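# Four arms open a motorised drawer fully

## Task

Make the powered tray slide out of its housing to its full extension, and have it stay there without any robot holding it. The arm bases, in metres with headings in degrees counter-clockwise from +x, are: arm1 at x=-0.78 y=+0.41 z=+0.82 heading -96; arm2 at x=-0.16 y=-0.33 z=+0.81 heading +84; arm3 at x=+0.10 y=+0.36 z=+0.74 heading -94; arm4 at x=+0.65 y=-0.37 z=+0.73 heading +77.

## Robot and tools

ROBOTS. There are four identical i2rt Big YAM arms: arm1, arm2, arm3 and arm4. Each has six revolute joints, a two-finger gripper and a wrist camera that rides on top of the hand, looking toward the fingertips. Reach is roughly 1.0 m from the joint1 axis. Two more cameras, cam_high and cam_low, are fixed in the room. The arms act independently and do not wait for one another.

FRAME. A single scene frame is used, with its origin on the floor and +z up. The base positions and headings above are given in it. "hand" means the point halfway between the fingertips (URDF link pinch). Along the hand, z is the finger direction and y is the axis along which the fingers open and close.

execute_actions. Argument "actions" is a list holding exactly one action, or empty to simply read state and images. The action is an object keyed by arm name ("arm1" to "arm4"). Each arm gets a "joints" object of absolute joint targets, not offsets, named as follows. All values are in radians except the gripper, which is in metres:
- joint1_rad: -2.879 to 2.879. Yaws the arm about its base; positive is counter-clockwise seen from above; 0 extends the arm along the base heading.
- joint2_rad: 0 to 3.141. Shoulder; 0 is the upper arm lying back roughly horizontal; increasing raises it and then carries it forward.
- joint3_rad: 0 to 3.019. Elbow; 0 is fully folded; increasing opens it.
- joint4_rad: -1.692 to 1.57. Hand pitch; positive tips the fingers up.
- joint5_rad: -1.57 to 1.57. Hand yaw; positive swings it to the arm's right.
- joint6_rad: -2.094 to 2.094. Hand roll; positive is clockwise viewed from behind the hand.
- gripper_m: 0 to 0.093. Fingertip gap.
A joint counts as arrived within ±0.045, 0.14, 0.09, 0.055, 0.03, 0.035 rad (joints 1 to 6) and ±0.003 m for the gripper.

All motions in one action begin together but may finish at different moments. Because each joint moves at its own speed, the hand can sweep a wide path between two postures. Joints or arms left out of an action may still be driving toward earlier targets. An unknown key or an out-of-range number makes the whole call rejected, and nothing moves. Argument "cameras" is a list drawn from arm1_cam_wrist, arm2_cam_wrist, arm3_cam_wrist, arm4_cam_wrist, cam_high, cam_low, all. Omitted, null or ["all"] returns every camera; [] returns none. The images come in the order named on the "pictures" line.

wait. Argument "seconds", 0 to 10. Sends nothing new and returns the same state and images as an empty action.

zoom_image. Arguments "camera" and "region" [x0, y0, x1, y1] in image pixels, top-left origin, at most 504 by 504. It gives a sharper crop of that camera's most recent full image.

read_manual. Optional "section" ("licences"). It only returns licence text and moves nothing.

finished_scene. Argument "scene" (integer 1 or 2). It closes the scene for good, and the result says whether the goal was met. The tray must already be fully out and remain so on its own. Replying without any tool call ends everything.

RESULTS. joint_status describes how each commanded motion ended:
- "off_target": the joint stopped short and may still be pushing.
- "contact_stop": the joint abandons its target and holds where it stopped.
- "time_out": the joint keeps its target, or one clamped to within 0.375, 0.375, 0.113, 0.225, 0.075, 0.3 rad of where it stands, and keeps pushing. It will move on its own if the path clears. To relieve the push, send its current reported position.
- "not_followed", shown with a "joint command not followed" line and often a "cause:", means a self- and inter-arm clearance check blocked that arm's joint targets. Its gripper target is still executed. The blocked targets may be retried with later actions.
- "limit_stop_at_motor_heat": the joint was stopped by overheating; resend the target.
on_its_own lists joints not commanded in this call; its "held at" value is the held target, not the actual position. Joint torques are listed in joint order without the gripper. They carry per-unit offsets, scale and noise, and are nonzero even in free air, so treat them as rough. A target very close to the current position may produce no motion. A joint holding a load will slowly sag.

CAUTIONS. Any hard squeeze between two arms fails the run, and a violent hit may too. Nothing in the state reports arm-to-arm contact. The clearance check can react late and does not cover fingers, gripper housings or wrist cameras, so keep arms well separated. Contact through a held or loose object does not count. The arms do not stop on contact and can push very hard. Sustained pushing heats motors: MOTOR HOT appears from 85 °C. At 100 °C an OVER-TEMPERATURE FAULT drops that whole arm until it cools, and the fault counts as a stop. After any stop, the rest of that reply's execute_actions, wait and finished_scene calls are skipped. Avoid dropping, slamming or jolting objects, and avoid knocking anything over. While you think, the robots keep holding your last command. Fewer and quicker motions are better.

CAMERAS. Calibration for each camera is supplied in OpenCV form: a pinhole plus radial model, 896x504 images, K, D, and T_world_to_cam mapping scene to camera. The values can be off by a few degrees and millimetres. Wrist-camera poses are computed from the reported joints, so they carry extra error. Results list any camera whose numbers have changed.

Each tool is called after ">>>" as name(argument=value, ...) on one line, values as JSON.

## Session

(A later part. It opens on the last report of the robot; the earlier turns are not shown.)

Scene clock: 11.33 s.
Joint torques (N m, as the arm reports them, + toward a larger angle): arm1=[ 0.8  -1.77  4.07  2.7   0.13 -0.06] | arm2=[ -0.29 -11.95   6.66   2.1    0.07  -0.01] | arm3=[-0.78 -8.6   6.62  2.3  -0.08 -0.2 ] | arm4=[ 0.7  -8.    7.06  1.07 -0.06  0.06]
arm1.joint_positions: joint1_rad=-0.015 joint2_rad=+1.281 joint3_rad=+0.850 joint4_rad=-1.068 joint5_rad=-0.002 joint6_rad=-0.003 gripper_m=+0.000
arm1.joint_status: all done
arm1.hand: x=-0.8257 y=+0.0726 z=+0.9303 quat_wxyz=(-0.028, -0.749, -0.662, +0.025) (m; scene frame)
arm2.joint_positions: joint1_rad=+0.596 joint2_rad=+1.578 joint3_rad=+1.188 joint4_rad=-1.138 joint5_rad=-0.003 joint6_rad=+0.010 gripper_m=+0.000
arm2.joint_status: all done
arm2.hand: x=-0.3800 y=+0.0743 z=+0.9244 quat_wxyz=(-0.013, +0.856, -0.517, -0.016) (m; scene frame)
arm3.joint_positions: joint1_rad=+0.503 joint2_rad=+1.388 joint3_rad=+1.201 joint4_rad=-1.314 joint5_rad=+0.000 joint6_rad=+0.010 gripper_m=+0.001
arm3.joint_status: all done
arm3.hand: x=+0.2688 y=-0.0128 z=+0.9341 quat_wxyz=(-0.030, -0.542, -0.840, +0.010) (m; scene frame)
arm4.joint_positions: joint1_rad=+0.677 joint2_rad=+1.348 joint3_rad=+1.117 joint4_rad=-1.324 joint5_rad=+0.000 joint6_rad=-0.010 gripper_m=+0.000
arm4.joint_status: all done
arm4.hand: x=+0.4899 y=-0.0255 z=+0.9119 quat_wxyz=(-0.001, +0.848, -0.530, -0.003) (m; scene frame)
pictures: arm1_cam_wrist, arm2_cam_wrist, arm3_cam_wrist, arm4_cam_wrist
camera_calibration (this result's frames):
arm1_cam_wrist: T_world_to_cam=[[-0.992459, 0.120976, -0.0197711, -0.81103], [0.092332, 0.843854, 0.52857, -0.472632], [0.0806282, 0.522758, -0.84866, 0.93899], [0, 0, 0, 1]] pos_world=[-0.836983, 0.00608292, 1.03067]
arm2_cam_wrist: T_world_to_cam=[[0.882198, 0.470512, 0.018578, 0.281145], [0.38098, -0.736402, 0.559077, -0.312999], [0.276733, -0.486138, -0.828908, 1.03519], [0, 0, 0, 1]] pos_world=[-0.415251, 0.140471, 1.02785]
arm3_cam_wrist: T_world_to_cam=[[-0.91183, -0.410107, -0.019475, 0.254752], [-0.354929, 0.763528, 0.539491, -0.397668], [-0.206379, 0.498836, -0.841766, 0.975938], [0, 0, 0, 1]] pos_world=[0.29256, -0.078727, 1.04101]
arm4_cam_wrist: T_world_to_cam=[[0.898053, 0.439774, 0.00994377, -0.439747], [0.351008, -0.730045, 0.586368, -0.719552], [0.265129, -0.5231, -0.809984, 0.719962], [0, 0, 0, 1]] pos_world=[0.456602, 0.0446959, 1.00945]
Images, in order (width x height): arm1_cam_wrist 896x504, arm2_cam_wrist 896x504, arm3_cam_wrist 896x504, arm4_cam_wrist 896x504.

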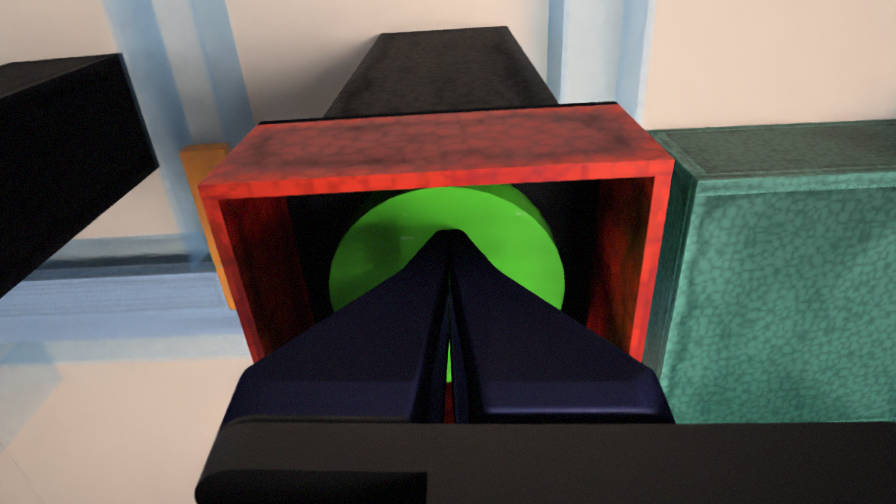

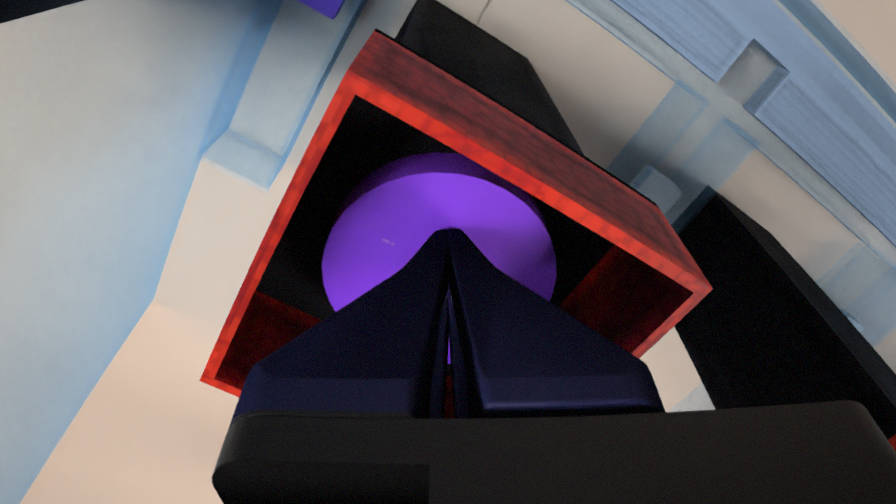

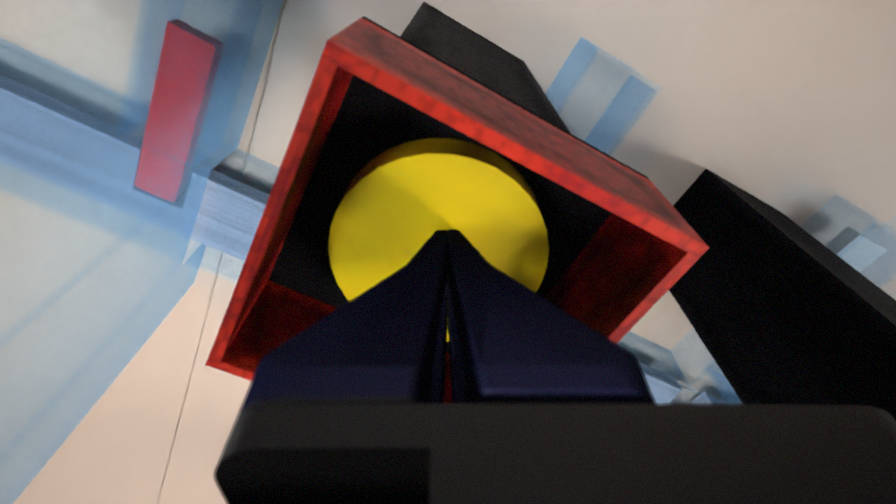

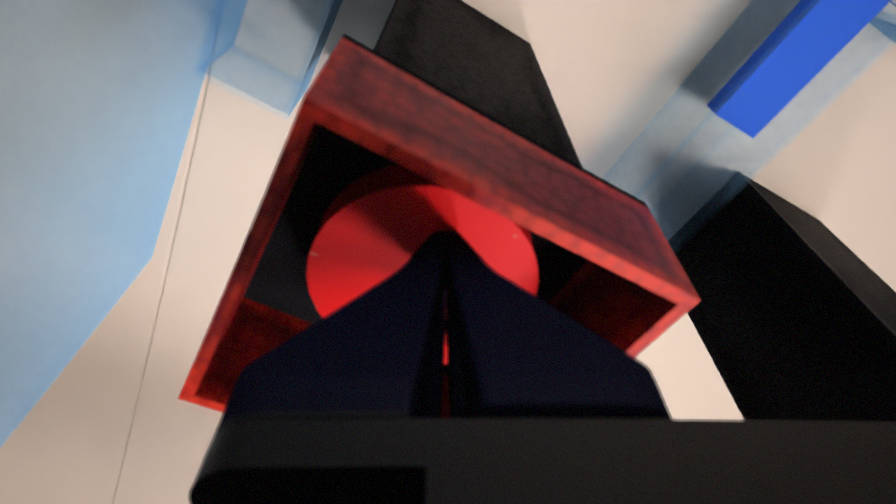

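>>> wait(seconds=8)

Scene clock: 20.00 s.
Joint torques (N m, as the arm reports them, + toward a larger angle): arm1=[ 0.72 -1.74  4.09  2.68  0.13 -0.06] | arm2=[ -0.54 -11.86   6.71   1.95   0.08   0.  ] | arm3=[-0.64 -8.74  6.63  2.31 -0.08 -0.21] | arm4=[ 0.68 -8.08  7.06  1.07 -0.06  0.06]
arm1.joint_positions: joint1_rad=-0.015 joint2_rad=+1.281 joint3_rad=+0.850 joint4_rad=-1.068 joint5_rad=-0.002 joint6_rad=-0.003 gripper_m=+0.000
arm1.joint_status: all done
arm1.hand: x=-0.8257 y=+0.0726 z=+0.9303 quat_wxyz=(-0.028, -0.749, -0.662, +0.025) (m; scene frame)
arm2.joint_positions: joint1_rad=+0.596 joint2_rad=+1.578 joint3_rad=+1.188 joint4_rad=-1.138 joint5_rad=-0.003 joint6_rad=+0.010 gripper_m=+0.000
arm2.joint_status: all done
arm2.hand: x=-0.3800 y=+0.0743 z=+0.9244 quat_wxyz=(-0.013, +0.856, -0.517, -0.016) (m; scene frame)
arm3.joint_positions: joint1_rad=+0.503 joint2_rad=+1.388 joint3_rad=+1.201 joint4_rad=-1.314 joint5_rad=+0.000 joint6_rad=+0.010 gripper_m=+0.001
arm3.joint_status: all done
arm3.hand: x=+0.2688 y=-0.0128 z=+0.9341 quat_wxyz=(-0.030, -0.542, -0.840, +0.010) (m; scene frame)
arm4.joint_positions: joint1_rad=+0.677 joint2_rad=+1.348 joint3_rad=+1.117 joint4_rad=-1.324 joint5_rad=+0.000 joint6_rad=-0.010 gripper_m=+0.000
arm4.joint_status: all done
arm4.hand: x=+0.4899 y=-0.0255 z=+0.9119 quat_wxyz=(-0.001, +0.848, -0.530, -0.003) (m; scene frame)
wait: 8.00 s; at rest from the start
pictures: arm1_cam_wrist, arm2_cam_wrist, arm3_cam_wrist, arm4_cam_wrist, cam_high, cam_low
camera_calibration (this result's frames):
arm1_cam_wrist: T_world_to_cam=[[-0.992459, 0.120976, -0.0197711, -0.81103], [0.092332, 0.843854, 0.52857, -0.472632], [0.0806282, 0.522758, -0.84866, 0.93899], [0, 0, 0, 1]] pos_world=[-0.836983, 0.00608292, 1.03067]
arm2_cam_wrist: T_world_to_cam=[[0.882198, 0.470512, 0.018578, 0.281145], [0.38098, -0.736402, 0.559077, -0.312999], [0.276733, -0.486138, -0.828908, 1.03519], [0, 0, 0, 1]] pos_world=[-0.415251, 0.140471, 1.02785]
arm3_cam_wrist: T_world_to_cam=[[-0.91183, -0.410107, -0.019475, 0.254752], [-0.354929, 0.763528, 0.539491, -0.397668], [-0.206379, 0.498836, -0.841766, 0.975938], [0, 0, 0, 1]] pos_world=[0.29256, -0.078727, 1.04101]
arm4_cam_wrist: T_world_to_cam=[[0.898053, 0.439774, 0.00994377, -0.439747], [0.351008, -0.730045, 0.586368, -0.719552], [0.265129, -0.5231, -0.809984, 0.719962], [0, 0, 0, 1]] pos_world=[0.456602, 0.0446959, 1.00945]
Images, in order (width x height): arm1_cam_wrist 896x504, arm2_cam_wrist 896x504, arm3_cam_wrist 896x504, arm4_cam_wrist 896x504, cam_high 896x504, cam_low 896x504.

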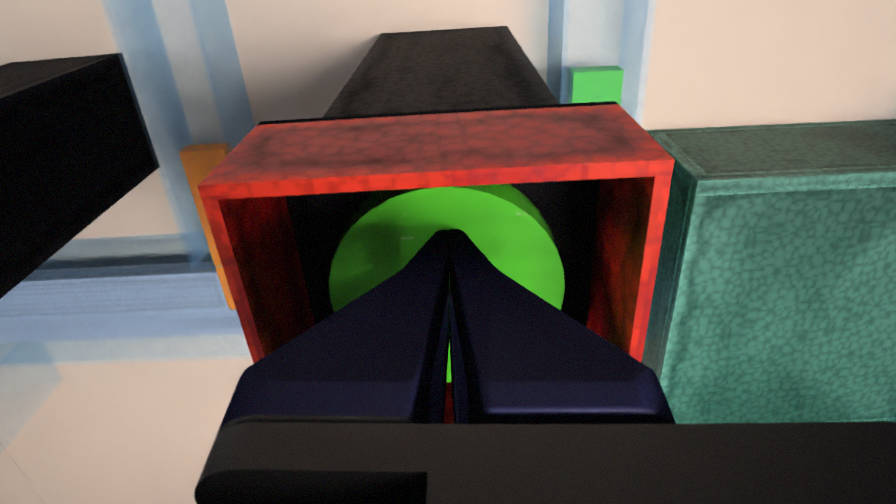

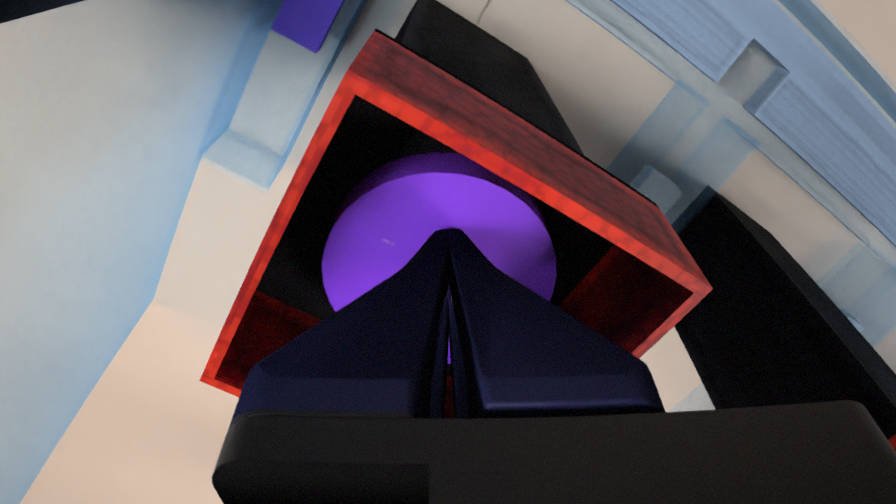

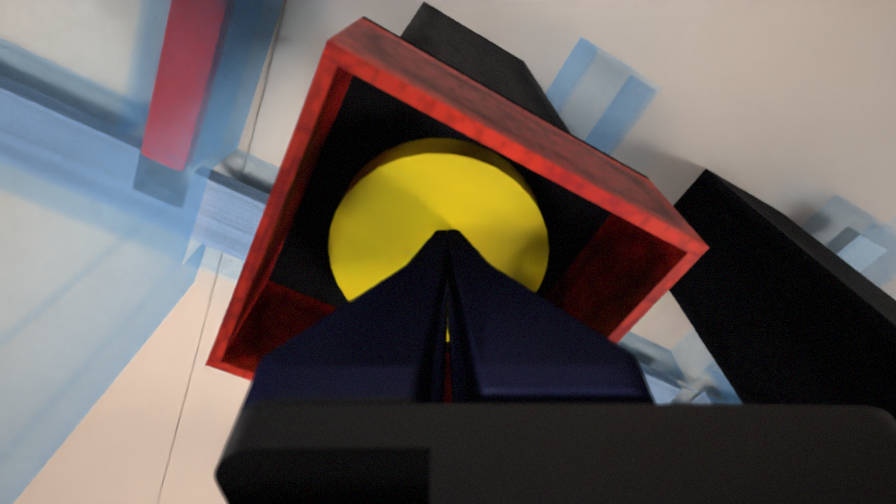

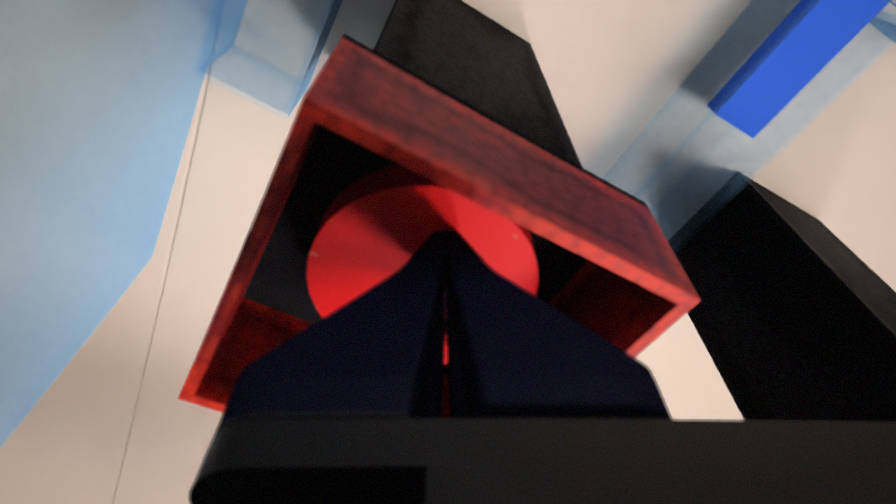

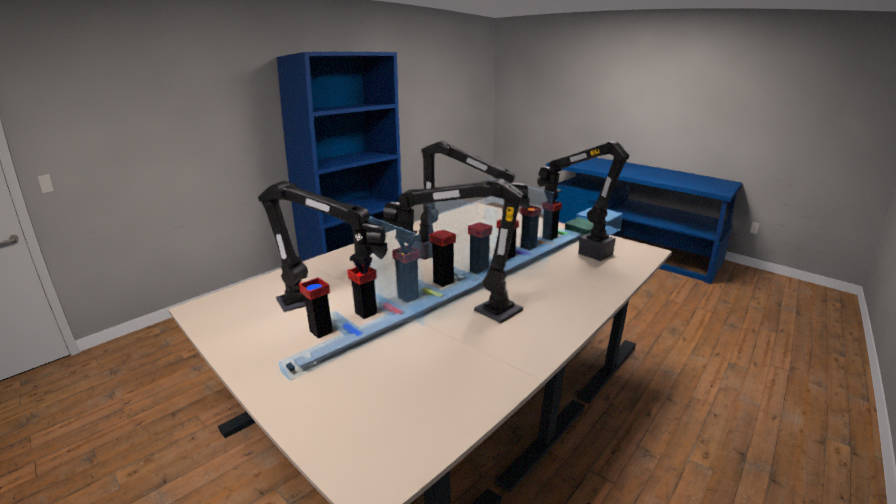

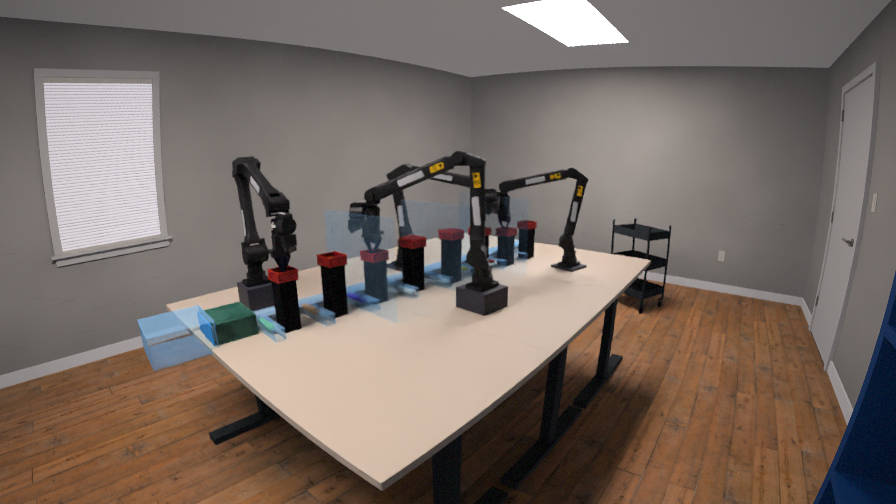

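>>> zoom_image(camera="cam_high", region=[270, 250, 470, 390])

Region (270, 250, 470, 390) of cam_high's 896x504 image, scaled by 2.520, with more detail than that image has; it fills the top 353 rows of this view, and the rest is white.

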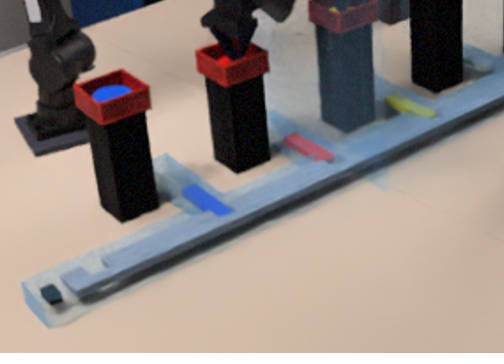

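>>> wait(seconds=5)

Scene clock: 25.37 s.
Joint torques (N m, as the arm reports them, + toward a larger angle): arm1=[ 0.63 -1.77  4.08  2.72  0.14 -0.05] | arm2=[ -0.81 -11.94   6.72   2.06   0.08  -0.03] | arm3=[-0.66 -8.79  6.63  2.29 -0.08 -0.22] | arm4=[ 0.69 -8.02  7.06  1.07 -0.06  0.06]
arm1.joint_positions: joint1_rad=-0.015 joint2_rad=+1.281 joint3_rad=+0.850 joint4_rad=-1.068 joint5_rad=-0.002 joint6_rad=-0.003 gripper_m=+0.000
arm1.joint_status: all done
arm1.hand: x=-0.8257 y=+0.0726 z=+0.9303 quat_wxyz=(-0.028, -0.749, -0.662, +0.025) (m; scene frame)
arm2.joint_positions: joint1_rad=+0.596 joint2_rad=+1.578 joint3_rad=+1.188 joint4_rad=-1.138 joint5_rad=-0.003 joint6_rad=+0.010 gripper_m=+0.000
arm2.joint_status: all done
arm2.hand: x=-0.3800 y=+0.0743 z=+0.9244 quat_wxyz=(-0.013, +0.856, -0.517, -0.016) (m; scene frame)
arm3.joint_positions: joint1_rad=+0.503 joint2_rad=+1.388 joint3_rad=+1.201 joint4_rad=-1.314 joint5_rad=+0.000 joint6_rad=+0.010 gripper_m=+0.001
arm3.joint_status: all done
arm3.hand: x=+0.2688 y=-0.0128 z=+0.9341 quat_wxyz=(-0.030, -0.542, -0.840, +0.010) (m; scene frame)
arm4.joint_positions: joint1_rad=+0.677 joint2_rad=+1.348 joint3_rad=+1.117 joint4_rad=-1.324 joint5_rad=+0.000 joint6_rad=-0.010 gripper_m=+0.000
arm4.joint_status: all done
arm4.hand: x=+0.4899 y=-0.0255 z=+0.9119 quat_wxyz=(-0.001, +0.848, -0.530, -0.003) (m; scene frame)
wait: 5.00 s; at rest from the start
pictures: arm1_cam_wrist, arm2_cam_wrist, arm3_cam_wrist, arm4_cam_wrist, cam_high, cam_low
camera_calibration (this result's frames):
arm1_cam_wrist: T_world_to_cam=[[-0.992459, 0.120976, -0.0197711, -0.81103], [0.092332, 0.843854, 0.52857, -0.472632], [0.0806282, 0.522758, -0.84866, 0.93899], [0, 0, 0, 1]] pos_world=[-0.836983, 0.00608292, 1.03067]
arm2_cam_wrist: T_world_to_cam=[[0.882198, 0.470512, 0.018578, 0.281145], [0.38098, -0.736402, 0.559077, -0.312999], [0.276733, -0.486138, -0.828908, 1.03519], [0, 0, 0, 1]] pos_world=[-0.415251, 0.140471, 1.02785]
arm3_cam_wrist: T_world_to_cam=[[-0.91183, -0.410107, -0.019475, 0.254752], [-0.354929, 0.763528, 0.539491, -0.397668], [-0.206379, 0.498836, -0.841766, 0.975938], [0, 0, 0, 1]] pos_world=[0.29256, -0.078727, 1.04101]
arm4_cam_wrist: T_world_to_cam=[[0.898053, 0.439774, 0.00994377, -0.439747], [0.351008, -0.730045, 0.586368, -0.719552], [0.265129, -0.5231, -0.809984, 0.719962], [0, 0, 0, 1]] pos_world=[0.456602, 0.0446959, 1.00945]
Images, in order (width x height): arm1_cam_wrist 896x504, arm2_cam_wrist 896x504, arm3_cam_wrist 896x504, arm4_cam_wrist 896x504, cam_high 896x504, cam_low 896x504.

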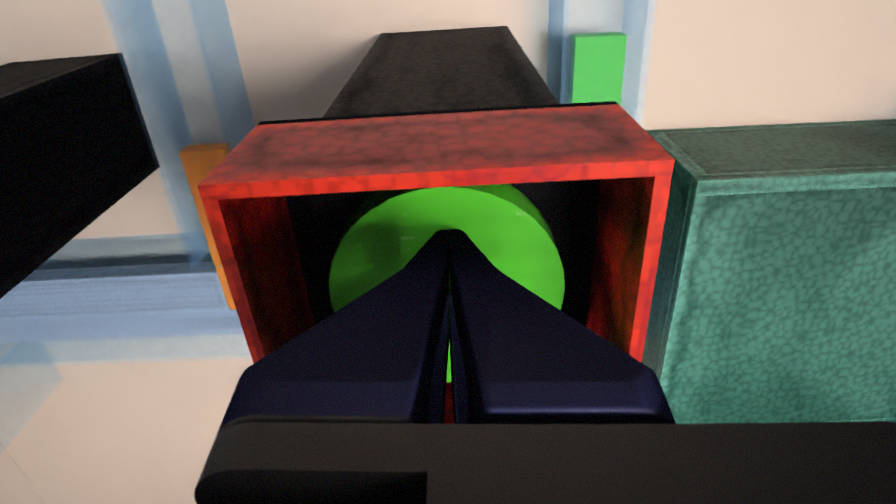

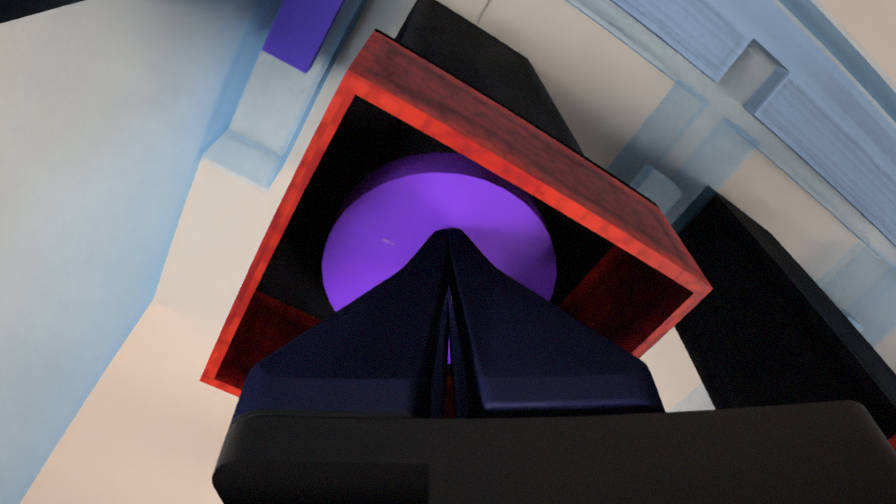

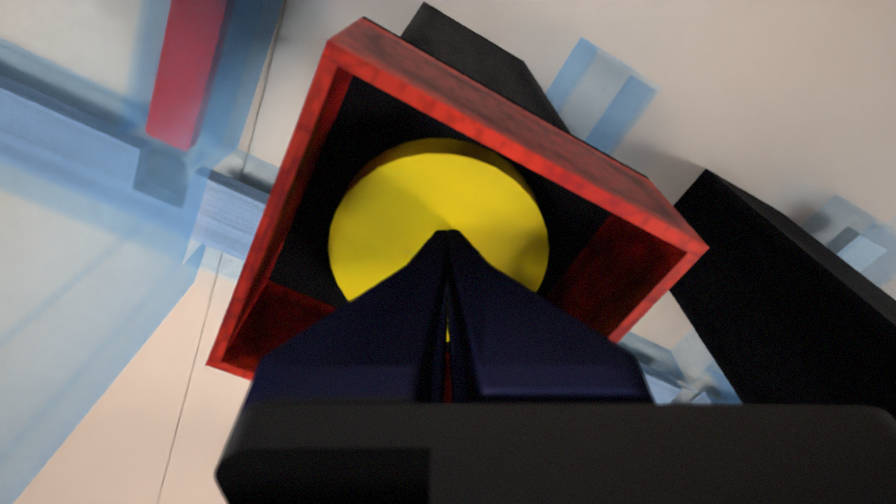

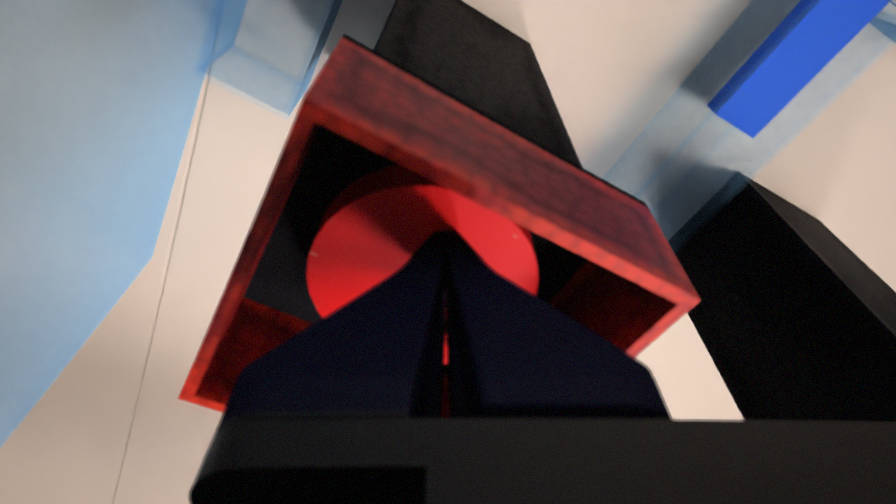

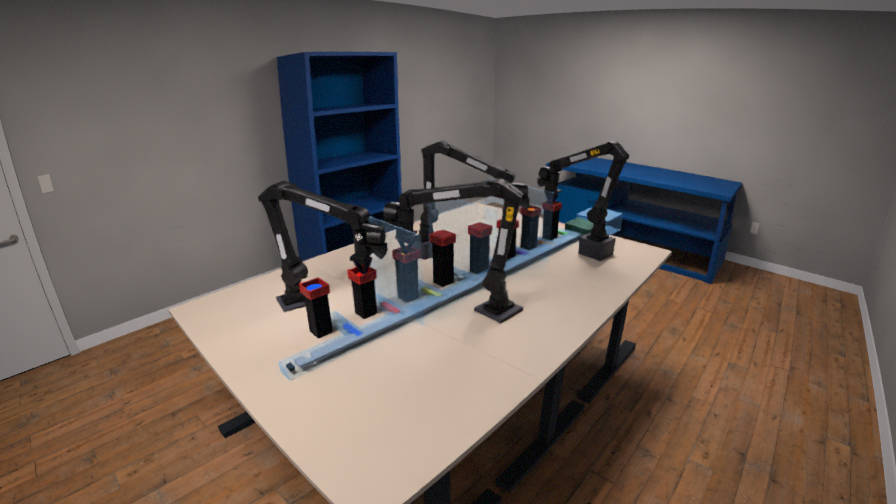

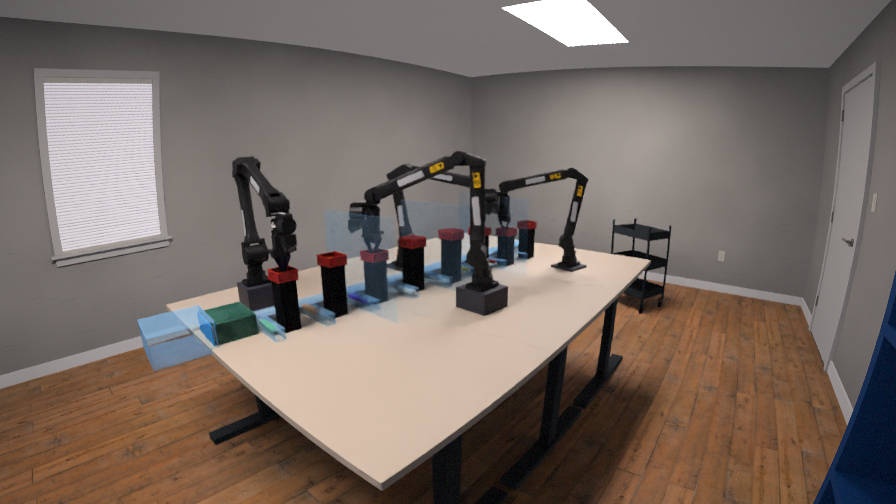

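>>> wait(seconds=10)

Scene clock: 35.73 s.
Joint torques (N m, as the arm reports them, + toward a larger angle): arm1=[ 0.87 -1.69  4.12  2.73  0.13 -0.05] | arm2=[ -0.54 -11.74   6.72   2.01   0.09   0.  ] | arm3=[-0.74 -8.7   6.63  2.33 -0.08 -0.21] | arm4=[ 0.66 -8.02  7.07  1.07 -0.06  0.06]
arm1.joint_positions: joint1_rad=-0.015 joint2_rad=+1.281 joint3_rad=+0.850 joint4_rad=-1.068 joint5_rad=-0.002 joint6_rad=-0.003 gripper_m=+0.000
arm1.joint_status: all done
arm1.hand: x=-0.8257 y=+0.0726 z=+0.9303 quat_wxyz=(-0.028, -0.749, -0.662, +0.025) (m; scene frame)
arm2.joint_positions: joint1_rad=+0.596 joint2_rad=+1.578 joint3_rad=+1.188 joint4_rad=-1.138 joint5_rad=-0.003 joint6_rad=+0.010 gripper_m=+0.000
arm2.joint_status: all done
arm2.hand: x=-0.3800 y=+0.0743 z=+0.9244 quat_wxyz=(-0.013, +0.856, -0.517, -0.016) (m; scene frame)
arm3.joint_positions: joint1_rad=+0.503 joint2_rad=+1.388 joint3_rad=+1.201 joint4_rad=-1.314 joint5_rad=+0.000 joint6_rad=+0.010 gripper_m=+0.001
arm3.joint_status: all done
arm3.hand: x=+0.2688 y=-0.0128 z=+0.9341 quat_wxyz=(-0.030, -0.542, -0.840, +0.010) (m; scene frame)
arm4.joint_positions: joint1_rad=+0.677 joint2_rad=+1.348 joint3_rad=+1.117 joint4_rad=-1.324 joint5_rad=+0.000 joint6_rad=-0.010 gripper_m=+0.000
arm4.joint_status: all done
arm4.hand: x=+0.4899 y=-0.0255 z=+0.9119 quat_wxyz=(-0.001, +0.848, -0.530, -0.003) (m; scene frame)
wait: 10.00 s; at rest from the start
pictures: arm1_cam_wrist, arm2_cam_wrist, arm3_cam_wrist, arm4_cam_wrist, cam_high, cam_low
camera_calibration (this result's frames):
arm1_cam_wrist: T_world_to_cam=[[-0.992459, 0.120976, -0.0197711, -0.81103], [0.092332, 0.843854, 0.52857, -0.472632], [0.0806282, 0.522758, -0.84866, 0.93899], [0, 0, 0, 1]] pos_world=[-0.836983, 0.00608292, 1.03067]
arm2_cam_wrist: T_world_to_cam=[[0.882198, 0.470512, 0.018578, 0.281145], [0.38098, -0.736402, 0.559077, -0.312999], [0.276733, -0.486138, -0.828908, 1.03519], [0, 0, 0, 1]] pos_world=[-0.415251, 0.140471, 1.02785]
arm3_cam_wrist: T_world_to_cam=[[-0.91183, -0.410107, -0.019475, 0.254752], [-0.354929, 0.763528, 0.539491, -0.397668], [-0.206379, 0.498836, -0.841766, 0.975938], [0, 0, 0, 1]] pos_world=[0.29256, -0.078727, 1.04101]
arm4_cam_wrist: T_world_to_cam=[[0.898053, 0.439774, 0.00994377, -0.439747], [0.351008, -0.730045, 0.586368, -0.719552], [0.265129, -0.5231, -0.809984, 0.719962], [0, 0, 0, 1]] pos_world=[0.456602, 0.0446959, 1.00945]
Images, in order (width x height): arm1_cam_wrist 896x504, arm2_cam_wrist 896x504, arm3_cam_wrist 896x504, arm4_cam_wrist 896x504, cam_high 896x504, cam_low 896x504.

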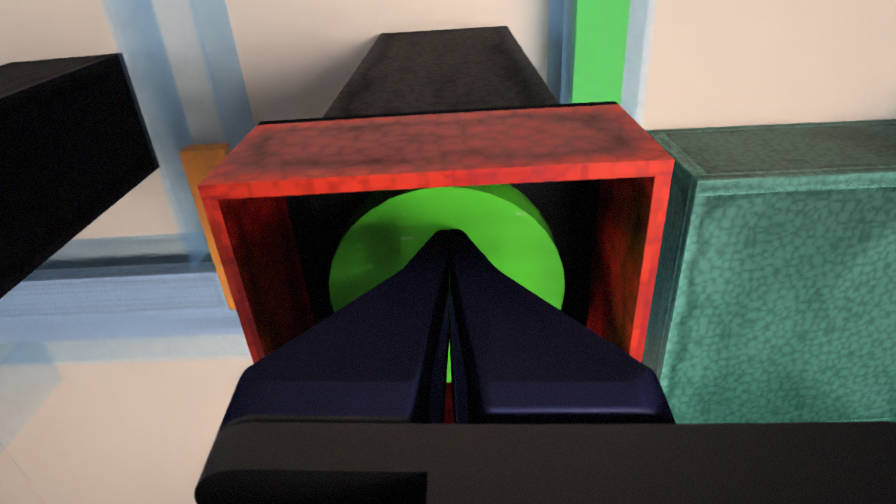

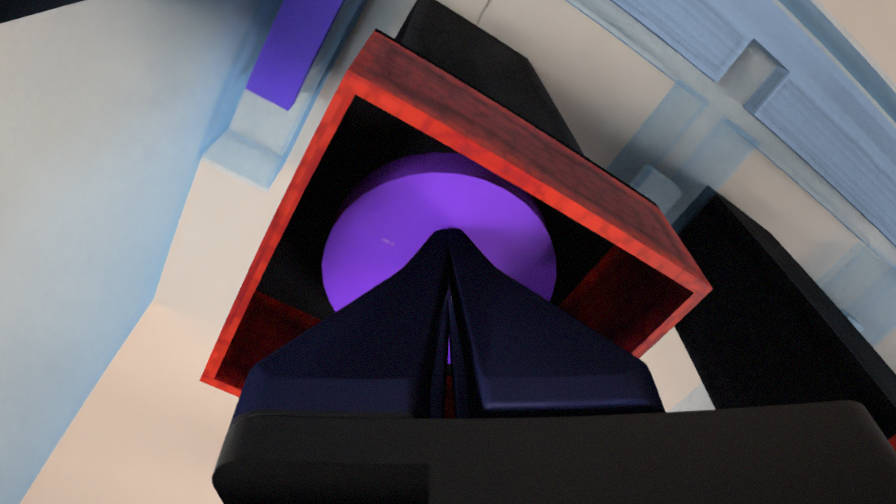

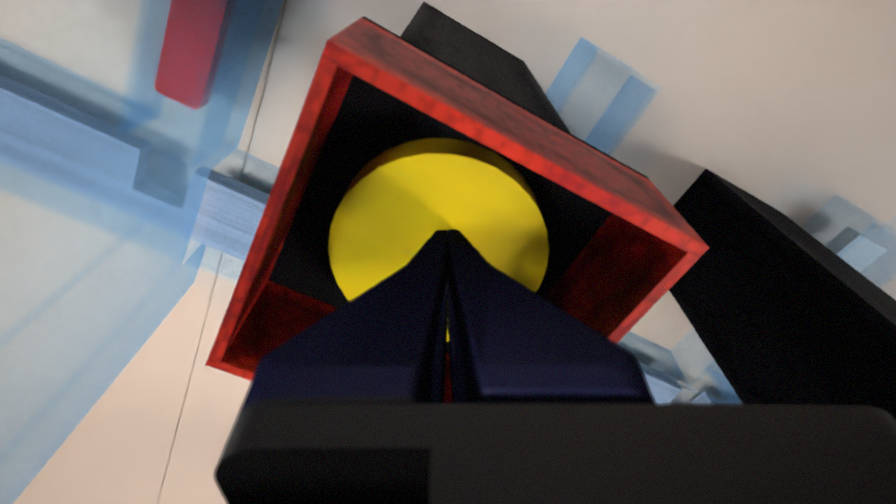

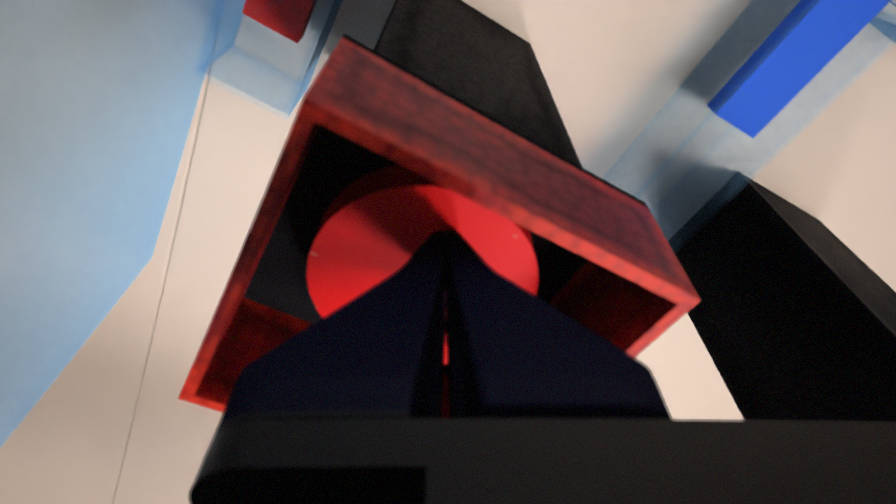

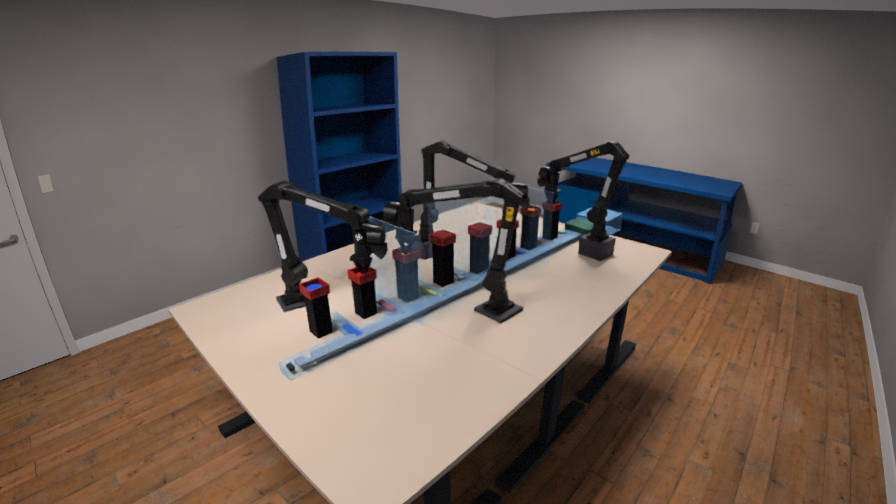

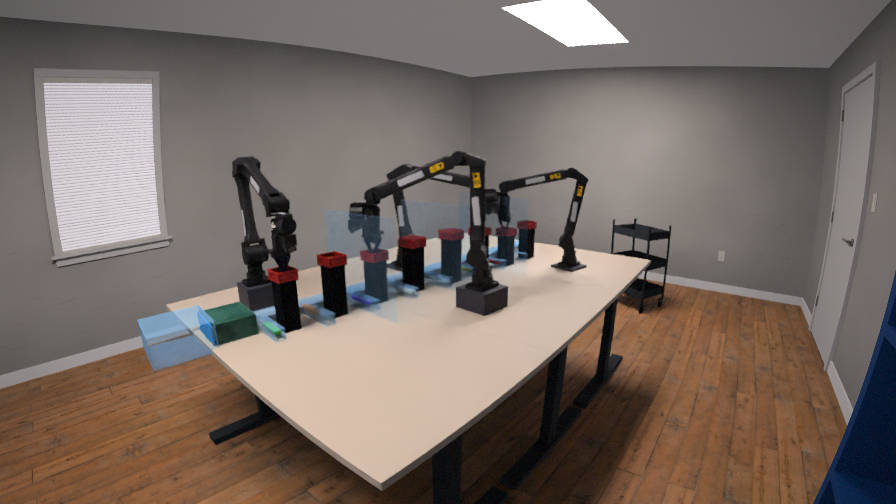

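>>> wait(seconds=8)

Scene clock: 44.63 s.
Joint torques (N m, as the arm reports them, + toward a larger angle): arm1=[ 0.84 -1.8   4.05  2.69  0.13 -0.05] | arm2=[ -0.51 -11.9    6.62   1.97   0.08  -0.01] | arm3=[-0.64 -8.73  6.63  2.32 -0.08 -0.22] | arm4=[ 0.68 -8.01  7.06  1.06 -0.05  0.06]
arm1.joint_positions: joint1_rad=-0.015 joint2_rad=+1.281 joint3_rad=+0.850 joint4_rad=-1.068 joint5_rad=-0.002 joint6_rad=-0.003 gripper_m=+0.000
arm1.joint_status: all done
arm1.hand: x=-0.8257 y=+0.0726 z=+0.9303 quat_wxyz=(-0.028, -0.749, -0.662, +0.025) (m; scene frame)
arm2.joint_positions: joint1_rad=+0.596 joint2_rad=+1.578 joint3_rad=+1.188 joint4_rad=-1.138 joint5_rad=-0.003 joint6_rad=+0.010 gripper_m=+0.000
arm2.joint_status: all done
arm2.hand: x=-0.3800 y=+0.0743 z=+0.9244 quat_wxyz=(-0.013, +0.856, -0.517, -0.016) (m; scene frame)
arm3.joint_positions: joint1_rad=+0.503 joint2_rad=+1.388 joint3_rad=+1.201 joint4_rad=-1.314 joint5_rad=+0.000 joint6_rad=+0.010 gripper_m=+0.001
arm3.joint_status: all done
arm3.hand: x=+0.2688 y=-0.0128 z=+0.9341 quat_wxyz=(-0.030, -0.542, -0.840, +0.010) (m; scene frame)
arm4.joint_positions: joint1_rad=+0.677 joint2_rad=+1.348 joint3_rad=+1.117 joint4_rad=-1.324 joint5_rad=+0.000 joint6_rad=-0.010 gripper_m=+0.000
arm4.joint_status: all done
arm4.hand: x=+0.4899 y=-0.0255 z=+0.9119 quat_wxyz=(-0.001, +0.848, -0.530, -0.003) (m; scene frame)
wait: 8.00 s; at rest from the start
pictures: arm1_cam_wrist, arm2_cam_wrist, arm3_cam_wrist, arm4_cam_wrist, cam_high, cam_low
camera_calibration (this result's frames):
arm1_cam_wrist: T_world_to_cam=[[-0.992459, 0.120976, -0.0197711, -0.81103], [0.092332, 0.843854, 0.52857, -0.472632], [0.0806282, 0.522758, -0.84866, 0.93899], [0, 0, 0, 1]] pos_world=[-0.836983, 0.00608292, 1.03067]
arm2_cam_wrist: T_world_to_cam=[[0.882198, 0.470512, 0.018578, 0.281145], [0.38098, -0.736402, 0.559077, -0.312999], [0.276733, -0.486138, -0.828908, 1.03519], [0, 0, 0, 1]] pos_world=[-0.415251, 0.140471, 1.02785]
arm3_cam_wrist: T_world_to_cam=[[-0.91183, -0.410107, -0.019475, 0.254752], [-0.354929, 0.763528, 0.539491, -0.397668], [-0.206379, 0.498836, -0.841766, 0.975938], [0, 0, 0, 1]] pos_world=[0.29256, -0.078727, 1.04101]
arm4_cam_wrist: T_world_to_cam=[[0.898053, 0.439774, 0.00994377, -0.439747], [0.351008, -0.730045, 0.586368, -0.719552], [0.265129, -0.5231, -0.809984, 0.719962], [0, 0, 0, 1]] pos_world=[0.456602, 0.0446959, 1.00945]
Images, in order (width x height): arm1_cam_wrist 896x504, arm2_cam_wrist 896x504, arm3_cam_wrist 896x504, arm4_cam_wrist 896x504, cam_high 896x504, cam_low 896x504.

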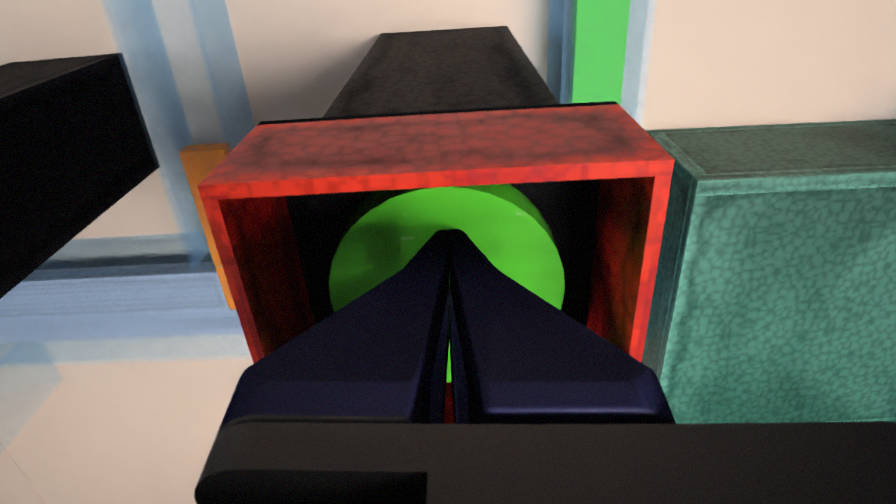

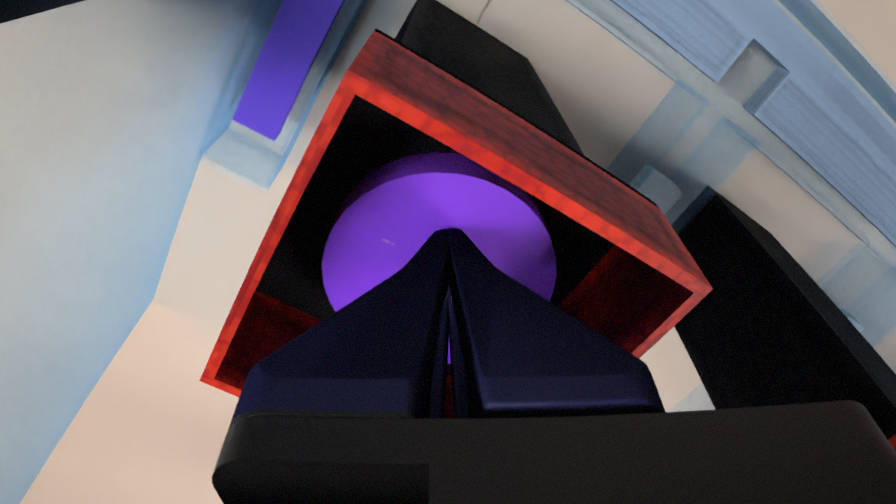

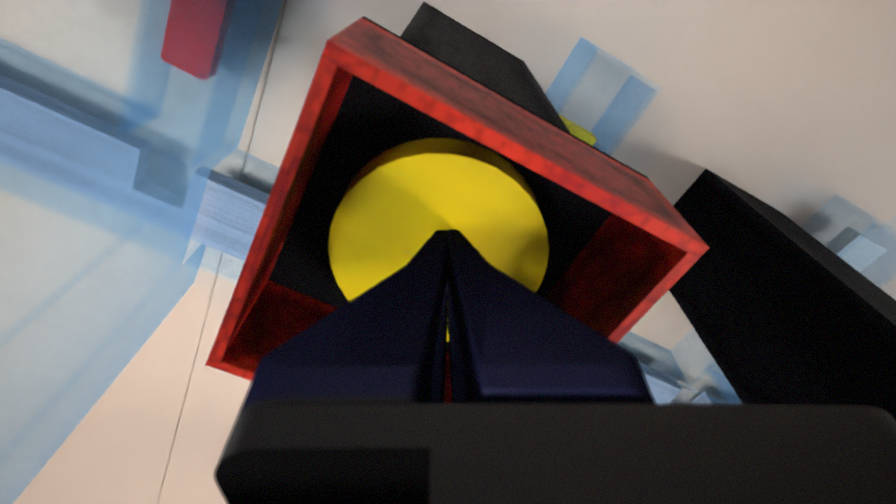

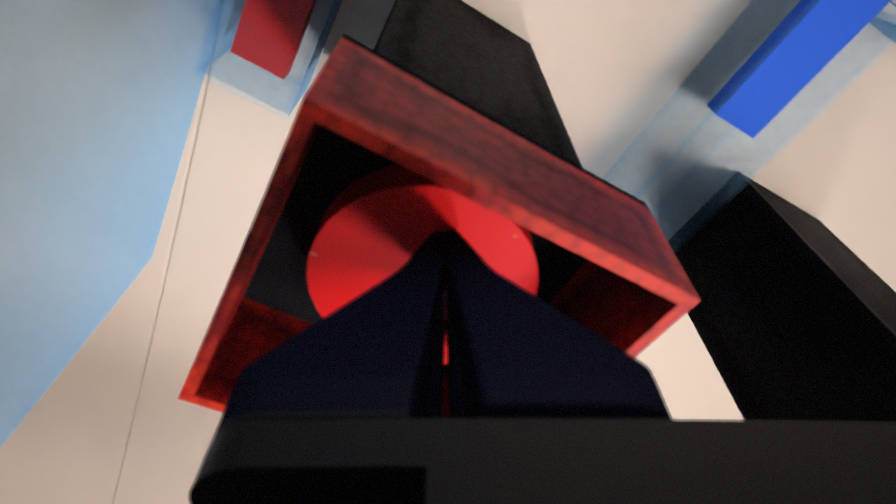

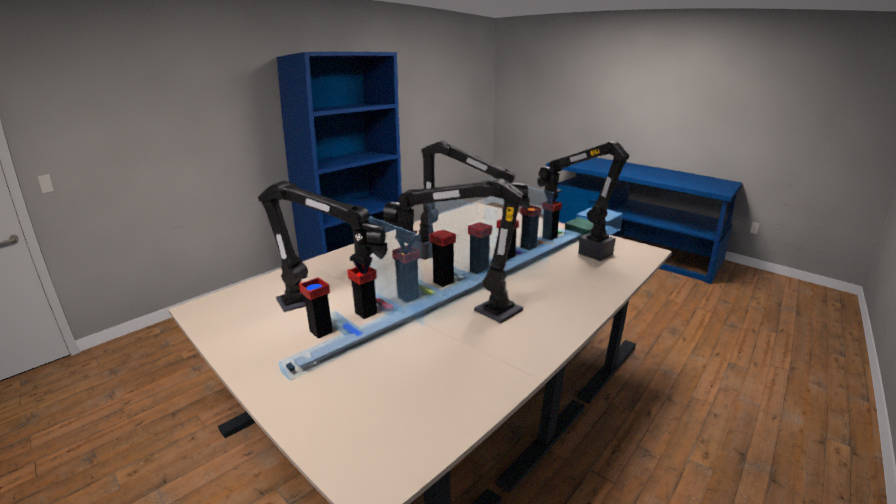

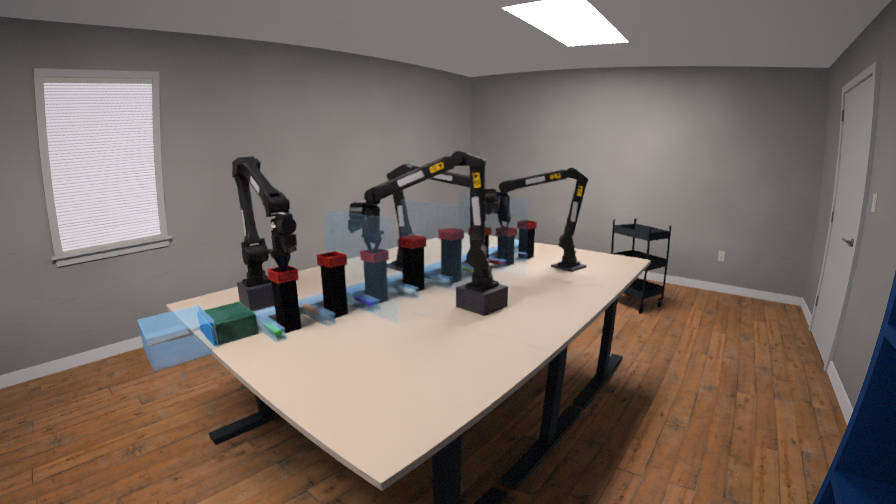

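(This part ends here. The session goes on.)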